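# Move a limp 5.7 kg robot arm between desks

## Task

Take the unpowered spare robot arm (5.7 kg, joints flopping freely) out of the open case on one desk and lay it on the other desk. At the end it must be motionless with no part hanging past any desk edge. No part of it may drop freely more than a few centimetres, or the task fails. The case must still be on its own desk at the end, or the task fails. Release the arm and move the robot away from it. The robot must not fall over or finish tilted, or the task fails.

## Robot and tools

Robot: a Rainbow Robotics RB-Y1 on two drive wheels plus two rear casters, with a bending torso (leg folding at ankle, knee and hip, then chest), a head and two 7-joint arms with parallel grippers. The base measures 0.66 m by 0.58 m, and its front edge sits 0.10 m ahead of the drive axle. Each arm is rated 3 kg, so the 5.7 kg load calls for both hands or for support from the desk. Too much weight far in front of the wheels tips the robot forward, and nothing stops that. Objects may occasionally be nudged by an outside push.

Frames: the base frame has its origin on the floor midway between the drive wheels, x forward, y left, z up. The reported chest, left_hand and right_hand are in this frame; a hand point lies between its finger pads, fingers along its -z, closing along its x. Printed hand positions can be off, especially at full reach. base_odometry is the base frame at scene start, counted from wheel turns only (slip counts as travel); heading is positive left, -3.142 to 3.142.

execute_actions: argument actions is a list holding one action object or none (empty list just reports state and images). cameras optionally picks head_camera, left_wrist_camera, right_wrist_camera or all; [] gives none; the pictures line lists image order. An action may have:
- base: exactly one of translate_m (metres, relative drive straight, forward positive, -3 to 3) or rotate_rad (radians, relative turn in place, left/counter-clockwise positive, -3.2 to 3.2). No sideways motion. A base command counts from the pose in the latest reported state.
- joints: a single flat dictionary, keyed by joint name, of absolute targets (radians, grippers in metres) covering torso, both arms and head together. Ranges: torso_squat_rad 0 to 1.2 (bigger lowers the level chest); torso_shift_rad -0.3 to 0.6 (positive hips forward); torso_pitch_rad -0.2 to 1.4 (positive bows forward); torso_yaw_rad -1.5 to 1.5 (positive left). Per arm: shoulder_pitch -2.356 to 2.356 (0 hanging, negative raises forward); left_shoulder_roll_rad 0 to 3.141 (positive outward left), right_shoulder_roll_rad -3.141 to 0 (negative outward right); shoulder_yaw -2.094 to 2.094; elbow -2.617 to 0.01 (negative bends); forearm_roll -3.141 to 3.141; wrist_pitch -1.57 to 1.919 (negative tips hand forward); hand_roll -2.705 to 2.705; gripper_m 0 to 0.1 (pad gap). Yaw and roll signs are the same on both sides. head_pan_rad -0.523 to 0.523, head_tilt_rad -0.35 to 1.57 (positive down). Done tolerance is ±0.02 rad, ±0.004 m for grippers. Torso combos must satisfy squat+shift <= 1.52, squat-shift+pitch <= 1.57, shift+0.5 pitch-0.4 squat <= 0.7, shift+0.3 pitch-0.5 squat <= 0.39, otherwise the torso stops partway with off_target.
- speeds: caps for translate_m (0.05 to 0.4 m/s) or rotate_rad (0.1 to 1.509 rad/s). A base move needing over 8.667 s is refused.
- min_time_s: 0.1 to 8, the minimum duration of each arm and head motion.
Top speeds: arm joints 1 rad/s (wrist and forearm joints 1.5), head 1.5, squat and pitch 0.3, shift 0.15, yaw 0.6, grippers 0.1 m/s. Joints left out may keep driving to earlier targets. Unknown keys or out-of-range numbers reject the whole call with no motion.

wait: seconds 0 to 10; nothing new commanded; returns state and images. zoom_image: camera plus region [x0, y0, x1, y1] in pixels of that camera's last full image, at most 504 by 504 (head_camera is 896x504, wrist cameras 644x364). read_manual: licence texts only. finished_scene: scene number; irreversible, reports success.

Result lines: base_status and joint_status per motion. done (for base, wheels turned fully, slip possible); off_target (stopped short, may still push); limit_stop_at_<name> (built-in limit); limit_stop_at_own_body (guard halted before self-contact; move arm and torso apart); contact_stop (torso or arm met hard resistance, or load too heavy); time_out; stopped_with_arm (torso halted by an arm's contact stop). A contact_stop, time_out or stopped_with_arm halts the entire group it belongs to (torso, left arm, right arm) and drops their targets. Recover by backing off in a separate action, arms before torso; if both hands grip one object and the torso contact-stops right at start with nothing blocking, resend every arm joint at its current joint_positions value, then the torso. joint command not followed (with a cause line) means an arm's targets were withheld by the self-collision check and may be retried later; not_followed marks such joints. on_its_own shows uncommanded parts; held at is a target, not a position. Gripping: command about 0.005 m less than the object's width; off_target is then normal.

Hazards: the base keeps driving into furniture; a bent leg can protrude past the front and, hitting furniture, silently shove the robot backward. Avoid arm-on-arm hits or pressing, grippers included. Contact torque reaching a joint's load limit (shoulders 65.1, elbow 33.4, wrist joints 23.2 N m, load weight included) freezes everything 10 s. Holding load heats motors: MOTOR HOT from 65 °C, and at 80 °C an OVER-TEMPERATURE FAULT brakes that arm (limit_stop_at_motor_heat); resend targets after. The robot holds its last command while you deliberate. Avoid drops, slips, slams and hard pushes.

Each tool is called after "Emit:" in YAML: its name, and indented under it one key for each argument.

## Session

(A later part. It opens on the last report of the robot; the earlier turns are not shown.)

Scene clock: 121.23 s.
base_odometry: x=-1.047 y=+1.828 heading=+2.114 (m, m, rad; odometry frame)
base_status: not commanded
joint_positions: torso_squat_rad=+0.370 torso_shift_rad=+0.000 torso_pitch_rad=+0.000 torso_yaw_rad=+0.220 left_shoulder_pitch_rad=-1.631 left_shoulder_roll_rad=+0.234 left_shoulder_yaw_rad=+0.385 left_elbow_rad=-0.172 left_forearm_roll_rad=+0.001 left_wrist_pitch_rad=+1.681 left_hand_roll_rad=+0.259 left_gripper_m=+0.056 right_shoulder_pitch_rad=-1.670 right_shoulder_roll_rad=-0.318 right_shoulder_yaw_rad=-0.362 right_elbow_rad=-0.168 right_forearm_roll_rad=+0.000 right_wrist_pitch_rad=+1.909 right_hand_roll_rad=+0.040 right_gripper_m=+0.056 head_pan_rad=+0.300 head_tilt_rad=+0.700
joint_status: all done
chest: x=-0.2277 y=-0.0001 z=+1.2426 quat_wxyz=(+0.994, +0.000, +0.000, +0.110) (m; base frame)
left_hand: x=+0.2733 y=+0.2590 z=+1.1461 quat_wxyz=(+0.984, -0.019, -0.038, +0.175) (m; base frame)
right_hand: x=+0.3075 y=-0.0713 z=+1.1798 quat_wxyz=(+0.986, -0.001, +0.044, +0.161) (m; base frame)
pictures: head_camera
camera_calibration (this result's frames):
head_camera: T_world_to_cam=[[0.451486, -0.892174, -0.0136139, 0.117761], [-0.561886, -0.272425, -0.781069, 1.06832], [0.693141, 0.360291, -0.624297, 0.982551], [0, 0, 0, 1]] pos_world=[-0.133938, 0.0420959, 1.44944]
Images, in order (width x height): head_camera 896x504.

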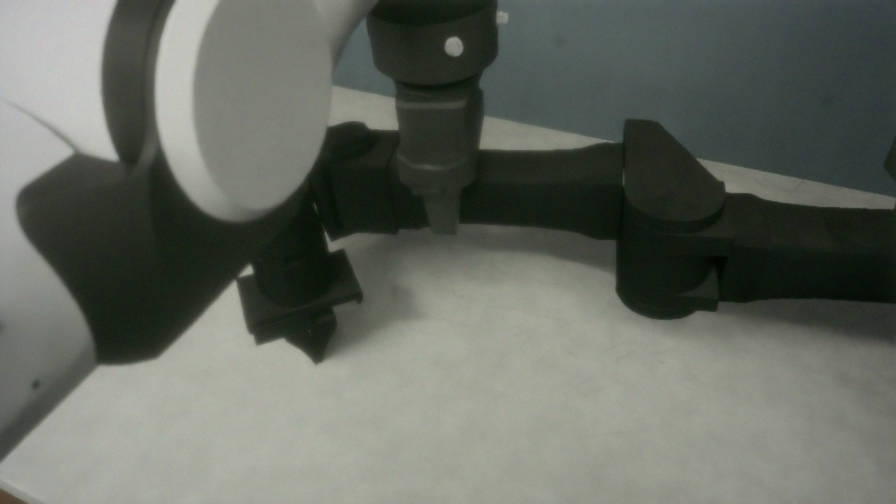

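Emit:
execute_actions:
  actions:
    - {"joints":{"torso_yaw_rad":0.08}}
  cameras: ["head_camera"]

Emit:
execute_actions:
  actions:
    - {"joints":{"torso_yaw_rad":-0.05,"torso_squat_rad":0.52}}
  cameras: ["head_camera"]

Emit:
execute_actions:
  actions:
    - {"joints":{"torso_yaw_rad":-0.1,"torso_squat_rad":0.68,"head_pan_rad":0}}
  cameras: ["head_camera"]

Scene clock: 128.13 s.
base_odometry: x=-1.047 y=+1.828 heading=+2.114 (m, m, rad; odometry frame)
base_status: not commanded
joint_positions: torso_squat_rad=+0.370 torso_shift_rad=+0.001 torso_pitch_rad=+0.001 torso_yaw_rad=+0.080 left_shoulder_pitch_rad=-1.624 left_shoulder_roll_rad=+0.232 left_shoulder_yaw_rad=+0.385 left_elbow_rad=-0.168 left_forearm_roll_rad=+0.001 left_wrist_pitch_rad=+1.680 left_hand_roll_rad=+0.260 left_gripper_m=+0.056 right_shoulder_pitch_rad=-1.671 right_shoulder_roll_rad=-0.318 right_shoulder_yaw_rad=-0.362 right_elbow_rad=-0.169 right_forearm_roll_rad=+0.000 right_wrist_pitch_rad=+1.910 right_hand_roll_rad=+0.040 right_gripper_m=+0.056 head_pan_rad=+0.300 head_tilt_rad=+0.700
joint_status: all done
chest: x=-0.2271 y=+0.0000 z=+1.2426 quat_wxyz=(+0.999, +0.000, +0.001, +0.040) (m; base frame)
left_hand: x=+0.3032 y=+0.1868 z=+1.1406 quat_wxyz=(+0.994, -0.021, -0.031, +0.106) (m; base frame)
right_hand: x=+0.2930 y=-0.1449 z=+1.1800 quat_wxyz=(+0.995, +0.002, +0.044, +0.092) (m; base frame)
pictures: head_camera
camera_calibration (this result's frames):
head_camera: T_world_to_cam=[[0.322456, -0.946487, -0.0135916, 0.0883347], [-0.595367, -0.19163, -0.780267, 1.06012], [0.735908, 0.259694, -0.625299, 0.993041], [0, 0, 0, 1]] pos_world=[-0.128112, 0.0288704, 1.44932]
Images, in order (width x height): head_camera 896x504.

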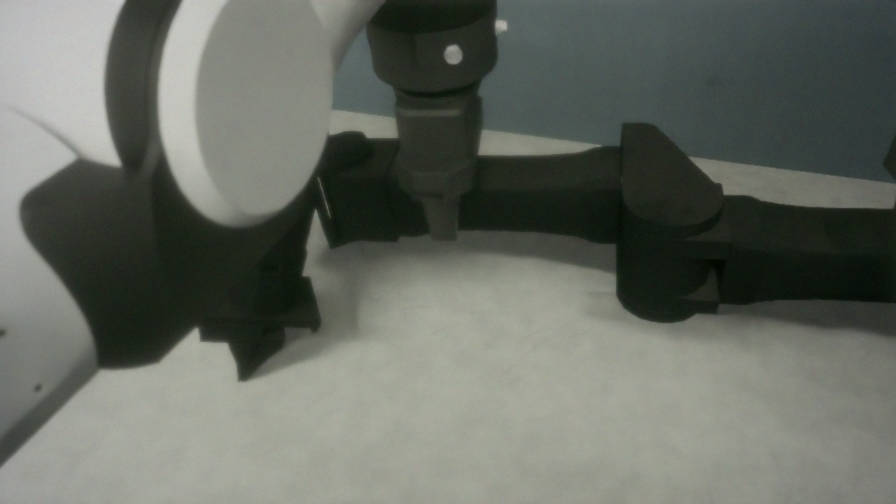

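Scene clock: 129.43 s.
base_odometry: x=-1.047 y=+1.828 heading=+2.114 (m, m, rad; odometry frame)
base_status: not commanded
joint_positions: torso_squat_rad=+0.520 torso_shift_rad=+0.001 torso_pitch_rad=+0.001 torso_yaw_rad=-0.050 left_shoulder_pitch_rad=-1.624 left_shoulder_roll_rad=+0.232 left_shoulder_yaw_rad=+0.385 left_elbow_rad=-0.168 left_forearm_roll_rad=+0.001 left_wrist_pitch_rad=+1.680 left_hand_roll_rad=+0.260 left_gripper_m=+0.056 right_shoulder_pitch_rad=-1.671 right_shoulder_roll_rad=-0.318 right_shoulder_yaw_rad=-0.362 right_elbow_rad=-0.169 right_forearm_roll_rad=+0.000 right_wrist_pitch_rad=+1.910 right_hand_roll_rad=+0.040 right_gripper_m=+0.056 head_pan_rad=+0.300 head_tilt_rad=+0.700
joint_status: all done
chest: x=-0.2271 y=+0.0000 z=+1.1975 quat_wxyz=(+1.000, +0.000, +0.001, -0.025) (m; base frame)
left_hand: x=+0.3228 y=+0.1166 z=+1.0951 quat_wxyz=(+0.998, -0.023, -0.029, +0.041) (m; base frame)
right_hand: x=+0.2699 y=-0.2110 z=+1.1350 quat_wxyz=(+0.999, +0.005, +0.044, +0.027) (m; base frame)
pictures: head_camera
camera_calibration (this result's frames):
head_camera: T_world_to_cam=[[0.197121, -0.980287, -0.013439, 0.0590689], [-0.615301, -0.113033, -0.780146, 1.02024], [0.763248, 0.162052, -0.625453, 0.971199], [0, 0, 0, 1]] pos_world=[-0.125155, 0.0158399, 1.40417]
Images, in order (width x height): head_camera 896x504.

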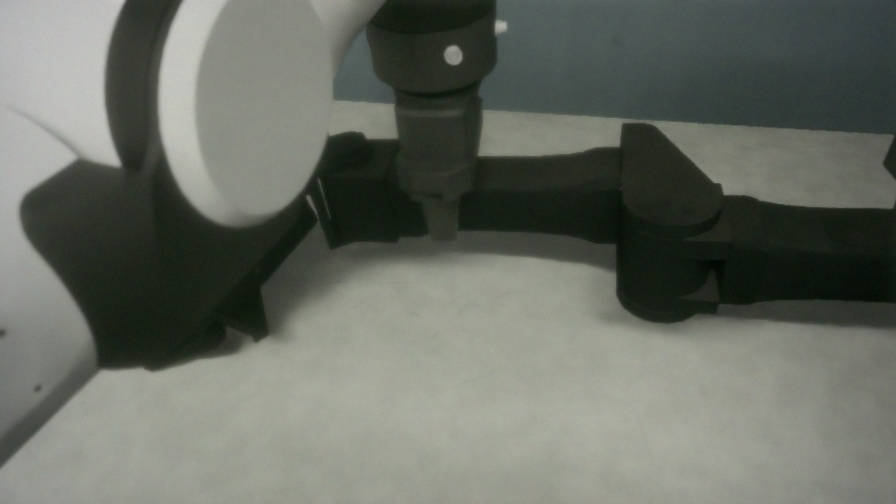

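Scene clock: 130.77 s.
base_odometry: x=-1.047 y=+1.828 heading=+2.114 (m, m, rad; odometry frame)
base_status: not commanded
joint_positions: torso_squat_rad=+0.680 torso_shift_rad=+0.001 torso_pitch_rad=+0.001 torso_yaw_rad=-0.100 left_shoulder_pitch_rad=-1.624 left_shoulder_roll_rad=+0.232 left_shoulder_yaw_rad=+0.385 left_elbow_rad=-0.169 left_forearm_roll_rad=+0.001 left_wrist_pitch_rad=+1.680 left_hand_roll_rad=+0.260 left_gripper_m=+0.056 right_shoulder_pitch_rad=-1.671 right_shoulder_roll_rad=-0.318 right_shoulder_yaw_rad=-0.362 right_elbow_rad=-0.169 right_forearm_roll_rad=+0.000 right_wrist_pitch_rad=+1.910 right_hand_roll_rad=+0.040 right_gripper_m=+0.056 head_pan_rad=+0.000 head_tilt_rad=+0.700
joint_status: all done
chest: x=-0.2273 y=-0.0001 z=+1.1343 quat_wxyz=(+0.999, +0.000, +0.001, -0.050) (m; base frame)
left_hand: x=+0.3281 y=+0.0887 z=+1.0326 quat_wxyz=(+0.999, -0.024, -0.029, +0.016) (m; base frame)
right_hand: x=+0.2586 y=-0.2357 z=+1.0717 quat_wxyz=(+0.999, +0.006, +0.044, +0.002) (m; base frame)
pictures: head_camera
camera_calibration (this result's frames):
head_camera: T_world_to_cam=[[-0.150896, -0.988462, -0.0131492, -0.0147408], [-0.616724, 0.104526, -0.780209, 0.970952], [0.772582, -0.109621, -0.625381, 0.933284], [0, 0, 0, 1]] pos_world=[-0.124454, -0.0137532, 1.34101]
Images, in order (width x height): head_camera 896x504.

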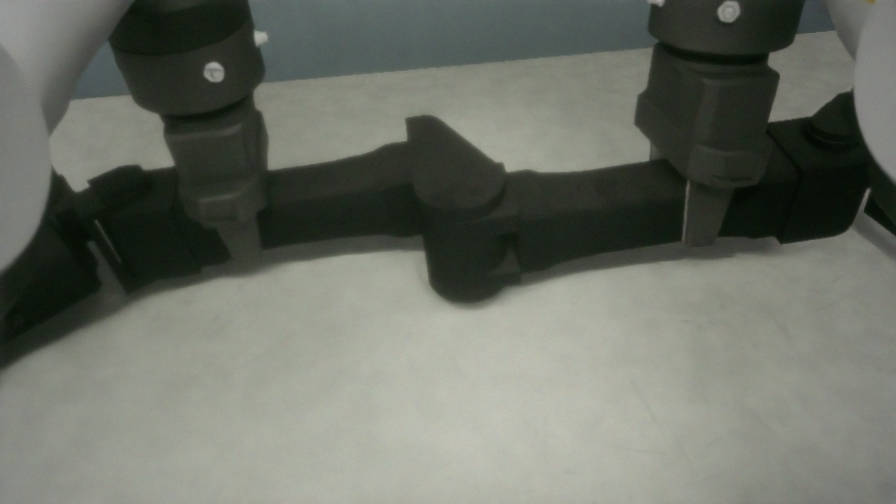

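Emit:
execute_actions:
  actions:
    - {"joints":{"torso_squat_rad":0.715}}
  cameras: ["head_camera"]

Scene clock: 134.33 s.
base_odometry: x=-1.047 y=+1.828 heading=+2.114 (m, m, rad; odometry frame)
base_status: not commanded
joint_positions: torso_squat_rad=+0.715 torso_shift_rad=+0.001 torso_pitch_rad=+0.001 torso_yaw_rad=-0.100 left_shoulder_pitch_rad=-1.624 left_shoulder_roll_rad=+0.232 left_shoulder_yaw_rad=+0.385 left_elbow_rad=-0.169 left_forearm_roll_rad=+0.001 left_wrist_pitch_rad=+1.680 left_hand_roll_rad=+0.260 left_gripper_m=+0.056 right_shoulder_pitch_rad=-1.671 right_shoulder_roll_rad=-0.318 right_shoulder_yaw_rad=-0.362 right_elbow_rad=-0.169 right_forearm_roll_rad=+0.000 right_wrist_pitch_rad=+1.910 right_hand_roll_rad=+0.040 right_gripper_m=+0.056 head_pan_rad=+0.000 head_tilt_rad=+0.700
joint_status: all done
chest: x=-0.2273 y=-0.0001 z=+1.1186 quat_wxyz=(+0.999, +0.000, +0.001, -0.050) (m; base frame)
left_hand: x=+0.3281 y=+0.0887 z=+1.0169 quat_wxyz=(+0.999, -0.024, -0.029, +0.016) (m; base frame)
right_hand: x=+0.2586 y=-0.2357 z=+1.0560 quat_wxyz=(+0.999, +0.006, +0.044, +0.002) (m; base frame)
pictures: head_camera
camera_calibration (this result's frames):
head_camera: T_world_to_cam=[[-0.150897, -0.988462, -0.0131437, -0.0149548], [-0.616749, 0.104526, -0.780189, 0.958655], [0.772561, -0.109621, -0.625406, 0.923464], [0, 0, 0, 1]] pos_world=[-0.124439, -0.0137552, 1.32528]
Images, in order (width x height): head_camera 896x504.

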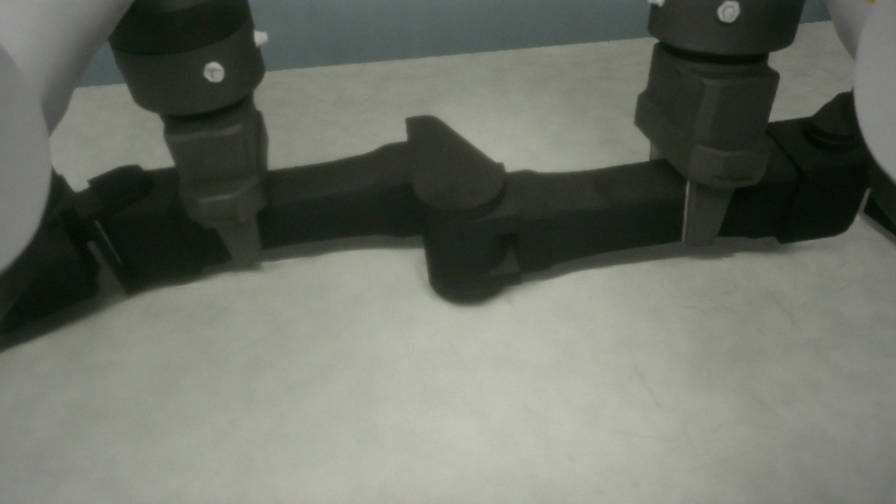

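Emit:
execute_actions:
  actions:
    - {"joints":{"torso_squat_rad":0.745}}
  cameras: []

Scene clock: 144.77 s.
base_odometry: x=-1.047 y=+1.828 heading=+2.114 (m, m, rad; odometry frame)
base_status: not commanded
joint_positions: torso_squat_rad=+0.745 torso_shift_rad=+0.000 torso_pitch_rad=+0.001 torso_yaw_rad=-0.100 left_shoulder_pitch_rad=-1.624 left_shoulder_roll_rad=+0.232 left_shoulder_yaw_rad=+0.385 left_elbow_rad=-0.169 left_forearm_roll_rad=+0.001 left_wrist_pitch_rad=+1.680 left_hand_roll_rad=+0.260 left_gripper_m=+0.056 right_shoulder_pitch_rad=-1.673 right_shoulder_roll_rad=-0.318 right_shoulder_yaw_rad=-0.362 right_elbow_rad=-0.169 right_forearm_roll_rad=+0.000 right_wrist_pitch_rad=+1.910 right_hand_roll_rad=+0.040 right_gripper_m=+0.056 head_pan_rad=+0.000 head_tilt_rad=+0.700
joint_status: all done
chest: x=-0.2275 y=+0.0000 z=+1.1045 quat_wxyz=(+0.999, +0.000, +0.000, -0.050) (m; base frame)
left_hand: x=+0.3278 y=+0.0889 z=+1.0027 quat_wxyz=(+0.999, -0.024, -0.029, +0.016) (m; base frame)
right_hand: x=+0.2587 y=-0.2356 z=+1.0431 quat_wxyz=(+0.999, +0.006, +0.042, +0.002) (m; base frame)
pictures: none
No camera images: the call's "cameras" was empty. Leave "cameras" out to get every camera's image.

Just touching.

Emit:
execute_actions:
  actions:
    - {"joints":{"torso_squat_rad":0.755}}
  cameras: []

Emit:
execute_actions:
  actions:
    - {"joints":{"left_gripper_m":0.1,"right_gripper_m":0.1}}
  cameras: []

Emit:
execute_actions:
  actions:
    - {"joints":{"torso_squat_rad":0.4,"head_tilt_rad":0.5}}
  cameras: []

Emit:
execute_actions:
  actions:
    - {"base":{"translate_m":-0.8}}
  cameras: []

Emit:
execute_actions:
  actions:
    - {"joints":{"left_shoulder_pitch_rad":-0.1,"left_shoulder_roll_rad":0.15,"left_shoulder_yaw_rad":0,"left_wrist_pitch_rad":0,"right_shoulder_pitch_rad":-0.1,"right_shoulder_roll_rad":-0.15,"right_shoulder_yaw_rad":0,"right_wrist_pitch_rad":0,"torso_yaw_rad":0}}
  cameras: ["head_camera"]

Scene clock: 156.00 s.
base_odometry: x=-1.047 y=+1.828 heading=+2.114 (m, m, rad; odometry frame)
base_status: not commanded
joint_positions: torso_squat_rad=+0.755 torso_shift_rad=+0.000 torso_pitch_rad=+0.000 torso_yaw_rad=-0.100 left_shoulder_pitch_rad=-1.626 left_shoulder_roll_rad=+0.233 left_shoulder_yaw_rad=+0.385 left_elbow_rad=-0.170 left_forearm_roll_rad=+0.001 left_wrist_pitch_rad=+1.680 left_hand_roll_rad=+0.260 left_gripper_m=+0.056 right_shoulder_pitch_rad=-1.675 right_shoulder_roll_rad=-0.319 right_shoulder_yaw_rad=-0.362 right_elbow_rad=-0.171 right_forearm_roll_rad=+0.000 right_wrist_pitch_rad=+1.910 right_hand_roll_rad=+0.040 right_gripper_m=+0.056 head_pan_rad=+0.000 head_tilt_rad=+0.700
joint_status: all done
chest: x=-0.2281 y=+0.0001 z=+1.0997 quat_wxyz=(+0.999, +0.000, +0.000, -0.050) (m; base frame)
left_hand: x=+0.3279 y=+0.0889 z=+0.9999 quat_wxyz=(+0.999, -0.025, -0.031, +0.016) (m; base frame)
right_hand: x=+0.2588 y=-0.2356 z=+1.0407 quat_wxyz=(+0.999, +0.006, +0.040, +0.002) (m; base frame)
pictures: none
No camera images: the call's "cameras" was empty. Leave "cameras" out to get every camera's image.

Scene clock: 157.30 s.
base_odometry: x=-1.047 y=+1.828 heading=+2.114 (m, m, rad; odometry frame)
base_status: not commanded
joint_positions: torso_squat_rad=+0.755 torso_shift_rad=+0.000 torso_pitch_rad=+0.000 torso_yaw_rad=-0.100 left_shoulder_pitch_rad=-1.626 left_shoulder_roll_rad=+0.235 left_shoulder_yaw_rad=+0.385 left_elbow_rad=-0.170 left_forearm_roll_rad=+0.000 left_wrist_pitch_rad=+1.680 left_hand_roll_rad=+0.260 left_gripper_m=+0.100 right_shoulder_pitch_rad=-1.674 right_shoulder_roll_rad=-0.320 right_shoulder_yaw_rad=-0.362 right_elbow_rad=-0.170 right_forearm_roll_rad=+0.000 right_wrist_pitch_rad=+1.910 right_hand_roll_rad=+0.040 right_gripper_m=+0.100 head_pan_rad=+0.000 head_tilt_rad=+0.700
joint_status: all done
chest: x=-0.2280 y=+0.0001 z=+1.0997 quat_wxyz=(+0.999, +0.000, +0.000, -0.050) (m; base frame)
left_hand: x=+0.3284 y=+0.0897 z=+1.0004 quat_wxyz=(+0.999, -0.024, -0.032, +0.017) (m; base frame)
right_hand: x=+0.2586 y=-0.2359 z=+1.0402 quat_wxyz=(+0.999, +0.006, +0.040, +0.002) (m; base frame)
pictures: none
No camera images: the call's "cameras" was empty. Leave "cameras" out to get every camera's image.

Scene clock: 159.27 s.
base_odometry: x=-1.047 y=+1.828 heading=+2.114 (m, m, rad; odometry frame)
base_status: not commanded
joint_positions: torso_squat_rad=+0.400 torso_shift_rad=+0.000 torso_pitch_rad=+0.000 torso_yaw_rad=-0.100 left_shoulder_pitch_rad=-1.626 left_shoulder_roll_rad=+0.235 left_shoulder_yaw_rad=+0.385 left_elbow_rad=-0.170 left_forearm_roll_rad=+0.000 left_wrist_pitch_rad=+1.680 left_hand_roll_rad=+0.260 left_gripper_m=+0.100 right_shoulder_pitch_rad=-1.674 right_shoulder_roll_rad=-0.320 right_shoulder_yaw_rad=-0.362 right_elbow_rad=-0.170 right_forearm_roll_rad=+0.000 right_wrist_pitch_rad=+1.910 right_hand_roll_rad=+0.040 right_gripper_m=+0.100 head_pan_rad=+0.000 head_tilt_rad=+0.500
joint_status: all done
chest: x=-0.2279 y=+0.0001 z=+1.2347 quat_wxyz=(+0.999, +0.000, +0.000, -0.050) (m; base frame)
left_hand: x=+0.3286 y=+0.0898 z=+1.1353 quat_wxyz=(+0.999, -0.024, -0.032, +0.017) (m; base frame)
right_hand: x=+0.2587 y=-0.2359 z=+1.1749 quat_wxyz=(+0.999, +0.006, +0.041, +0.002) (m; base frame)
pictures: none
No camera images: the call's "cameras" was empty. Leave "cameras" out to get every camera's image.

Scene clock: 162.83 s.
base_odometry: x=-0.634 y=+1.143 heading=+2.113 (m, m, rad; odometry frame)
base_status: done
joint_positions: torso_squat_rad=+0.400 torso_shift_rad=+0.000 torso_pitch_rad=+0.000 torso_yaw_rad=-0.100 left_shoulder_pitch_rad=-1.626 left_shoulder_roll_rad=+0.235 left_shoulder_yaw_rad=+0.385 left_elbow_rad=-0.170 left_forearm_roll_rad=+0.000 left_wrist_pitch_rad=+1.680 left_hand_roll_rad=+0.260 left_gripper_m=+0.100 right_shoulder_pitch_rad=-1.674 right_shoulder_roll_rad=-0.320 right_shoulder_yaw_rad=-0.362 right_elbow_rad=-0.170 right_forearm_roll_rad=+0.000 right_wrist_pitch_rad=+1.910 right_hand_roll_rad=+0.040 right_gripper_m=+0.100 head_pan_rad=+0.000 head_tilt_rad=+0.500
joint_status: not commanded
chest: x=-0.2280 y=+0.0001 z=+1.2347 quat_wxyz=(+0.999, +0.000, +0.000, -0.050) (m; base frame)
left_hand: x=+0.3285 y=+0.0898 z=+1.1355 quat_wxyz=(+0.999, -0.024, -0.032, +0.017) (m; base frame)
right_hand: x=+0.2586 y=-0.2360 z=+1.1750 quat_wxyz=(+0.999, +0.006, +0.041, +0.002) (m; base frame)
pictures: none
No camera images: the call's "cameras" was empty. Leave "cameras" out to get every camera's image.

Scene clock: 165.07 s.
base_odometry: x=-0.634 y=+1.143 heading=+2.113 (m, m, rad; odometry frame)
base_status: not commanded
joint_positions: torso_squat_rad=+0.400 torso_shift_rad=+0.000 torso_pitch_rad=+0.000 torso_yaw_rad=+0.000 left_shoulder_pitch_rad=-0.100 left_shoulder_roll_rad=+0.150 left_shoulder_yaw_rad=+0.000 left_elbow_rad=-0.170 left_forearm_roll_rad=+0.000 left_wrist_pitch_rad=+0.000 left_hand_roll_rad=+0.260 left_gripper_m=+0.100 right_shoulder_pitch_rad=-0.100 right_shoulder_roll_rad=-0.150 right_shoulder_yaw_rad=+0.000 right_elbow_rad=-0.170 right_forearm_roll_rad=+0.000 right_wrist_pitch_rad=+0.000 right_hand_roll_rad=+0.040 right_gripper_m=+0.100 head_pan_rad=+0.000 head_tilt_rad=+0.500
joint_status: all done
chest: x=-0.2279 y=+0.0002 z=+1.2347 quat_wxyz=(+1.000, +0.000, +0.000, +0.000) (m; base frame)
left_hand: x=-0.0713 y=+0.3301 z=+0.5738 quat_wxyz=(+0.982, +0.056, -0.141, +0.109) (m; base frame)
right_hand: x=-0.0713 y=-0.3296 z=+0.5737 quat_wxyz=(+0.988, -0.076, -0.131, +0.039) (m; base frame)
pictures: head_camera
camera_calibration (this result's frames):
head_camera: T_world_to_cam=[[-0.0478191, -0.998592, -0.0229762, 0.0242419], [-0.455412, 0.0422691, -0.889277, 1.23824], [0.888996, -0.0320608, -0.456792, 0.77907], [0, 0, 0, 1]] pos_world=[-0.127521, -0.00315409, 1.45757]
Images, in order (width x height): head_camera 896x504.

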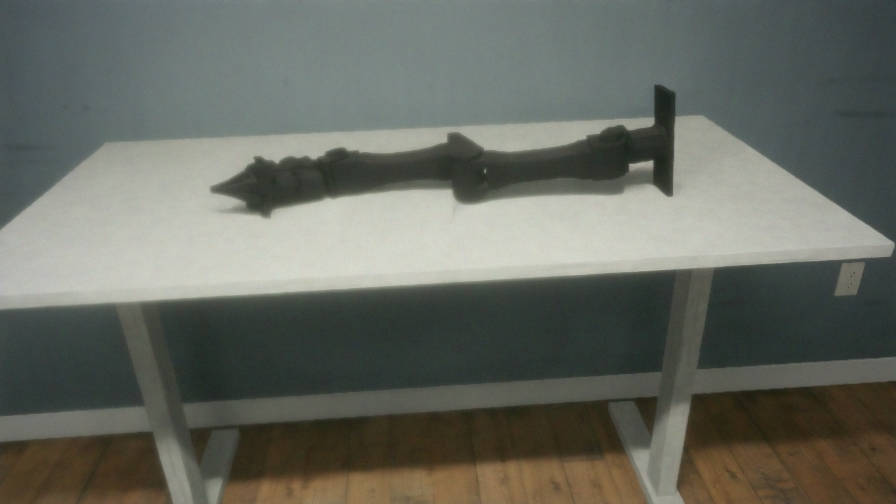

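Emit:
finished_scene:
  scene: 2

The scene is finished: the task was done.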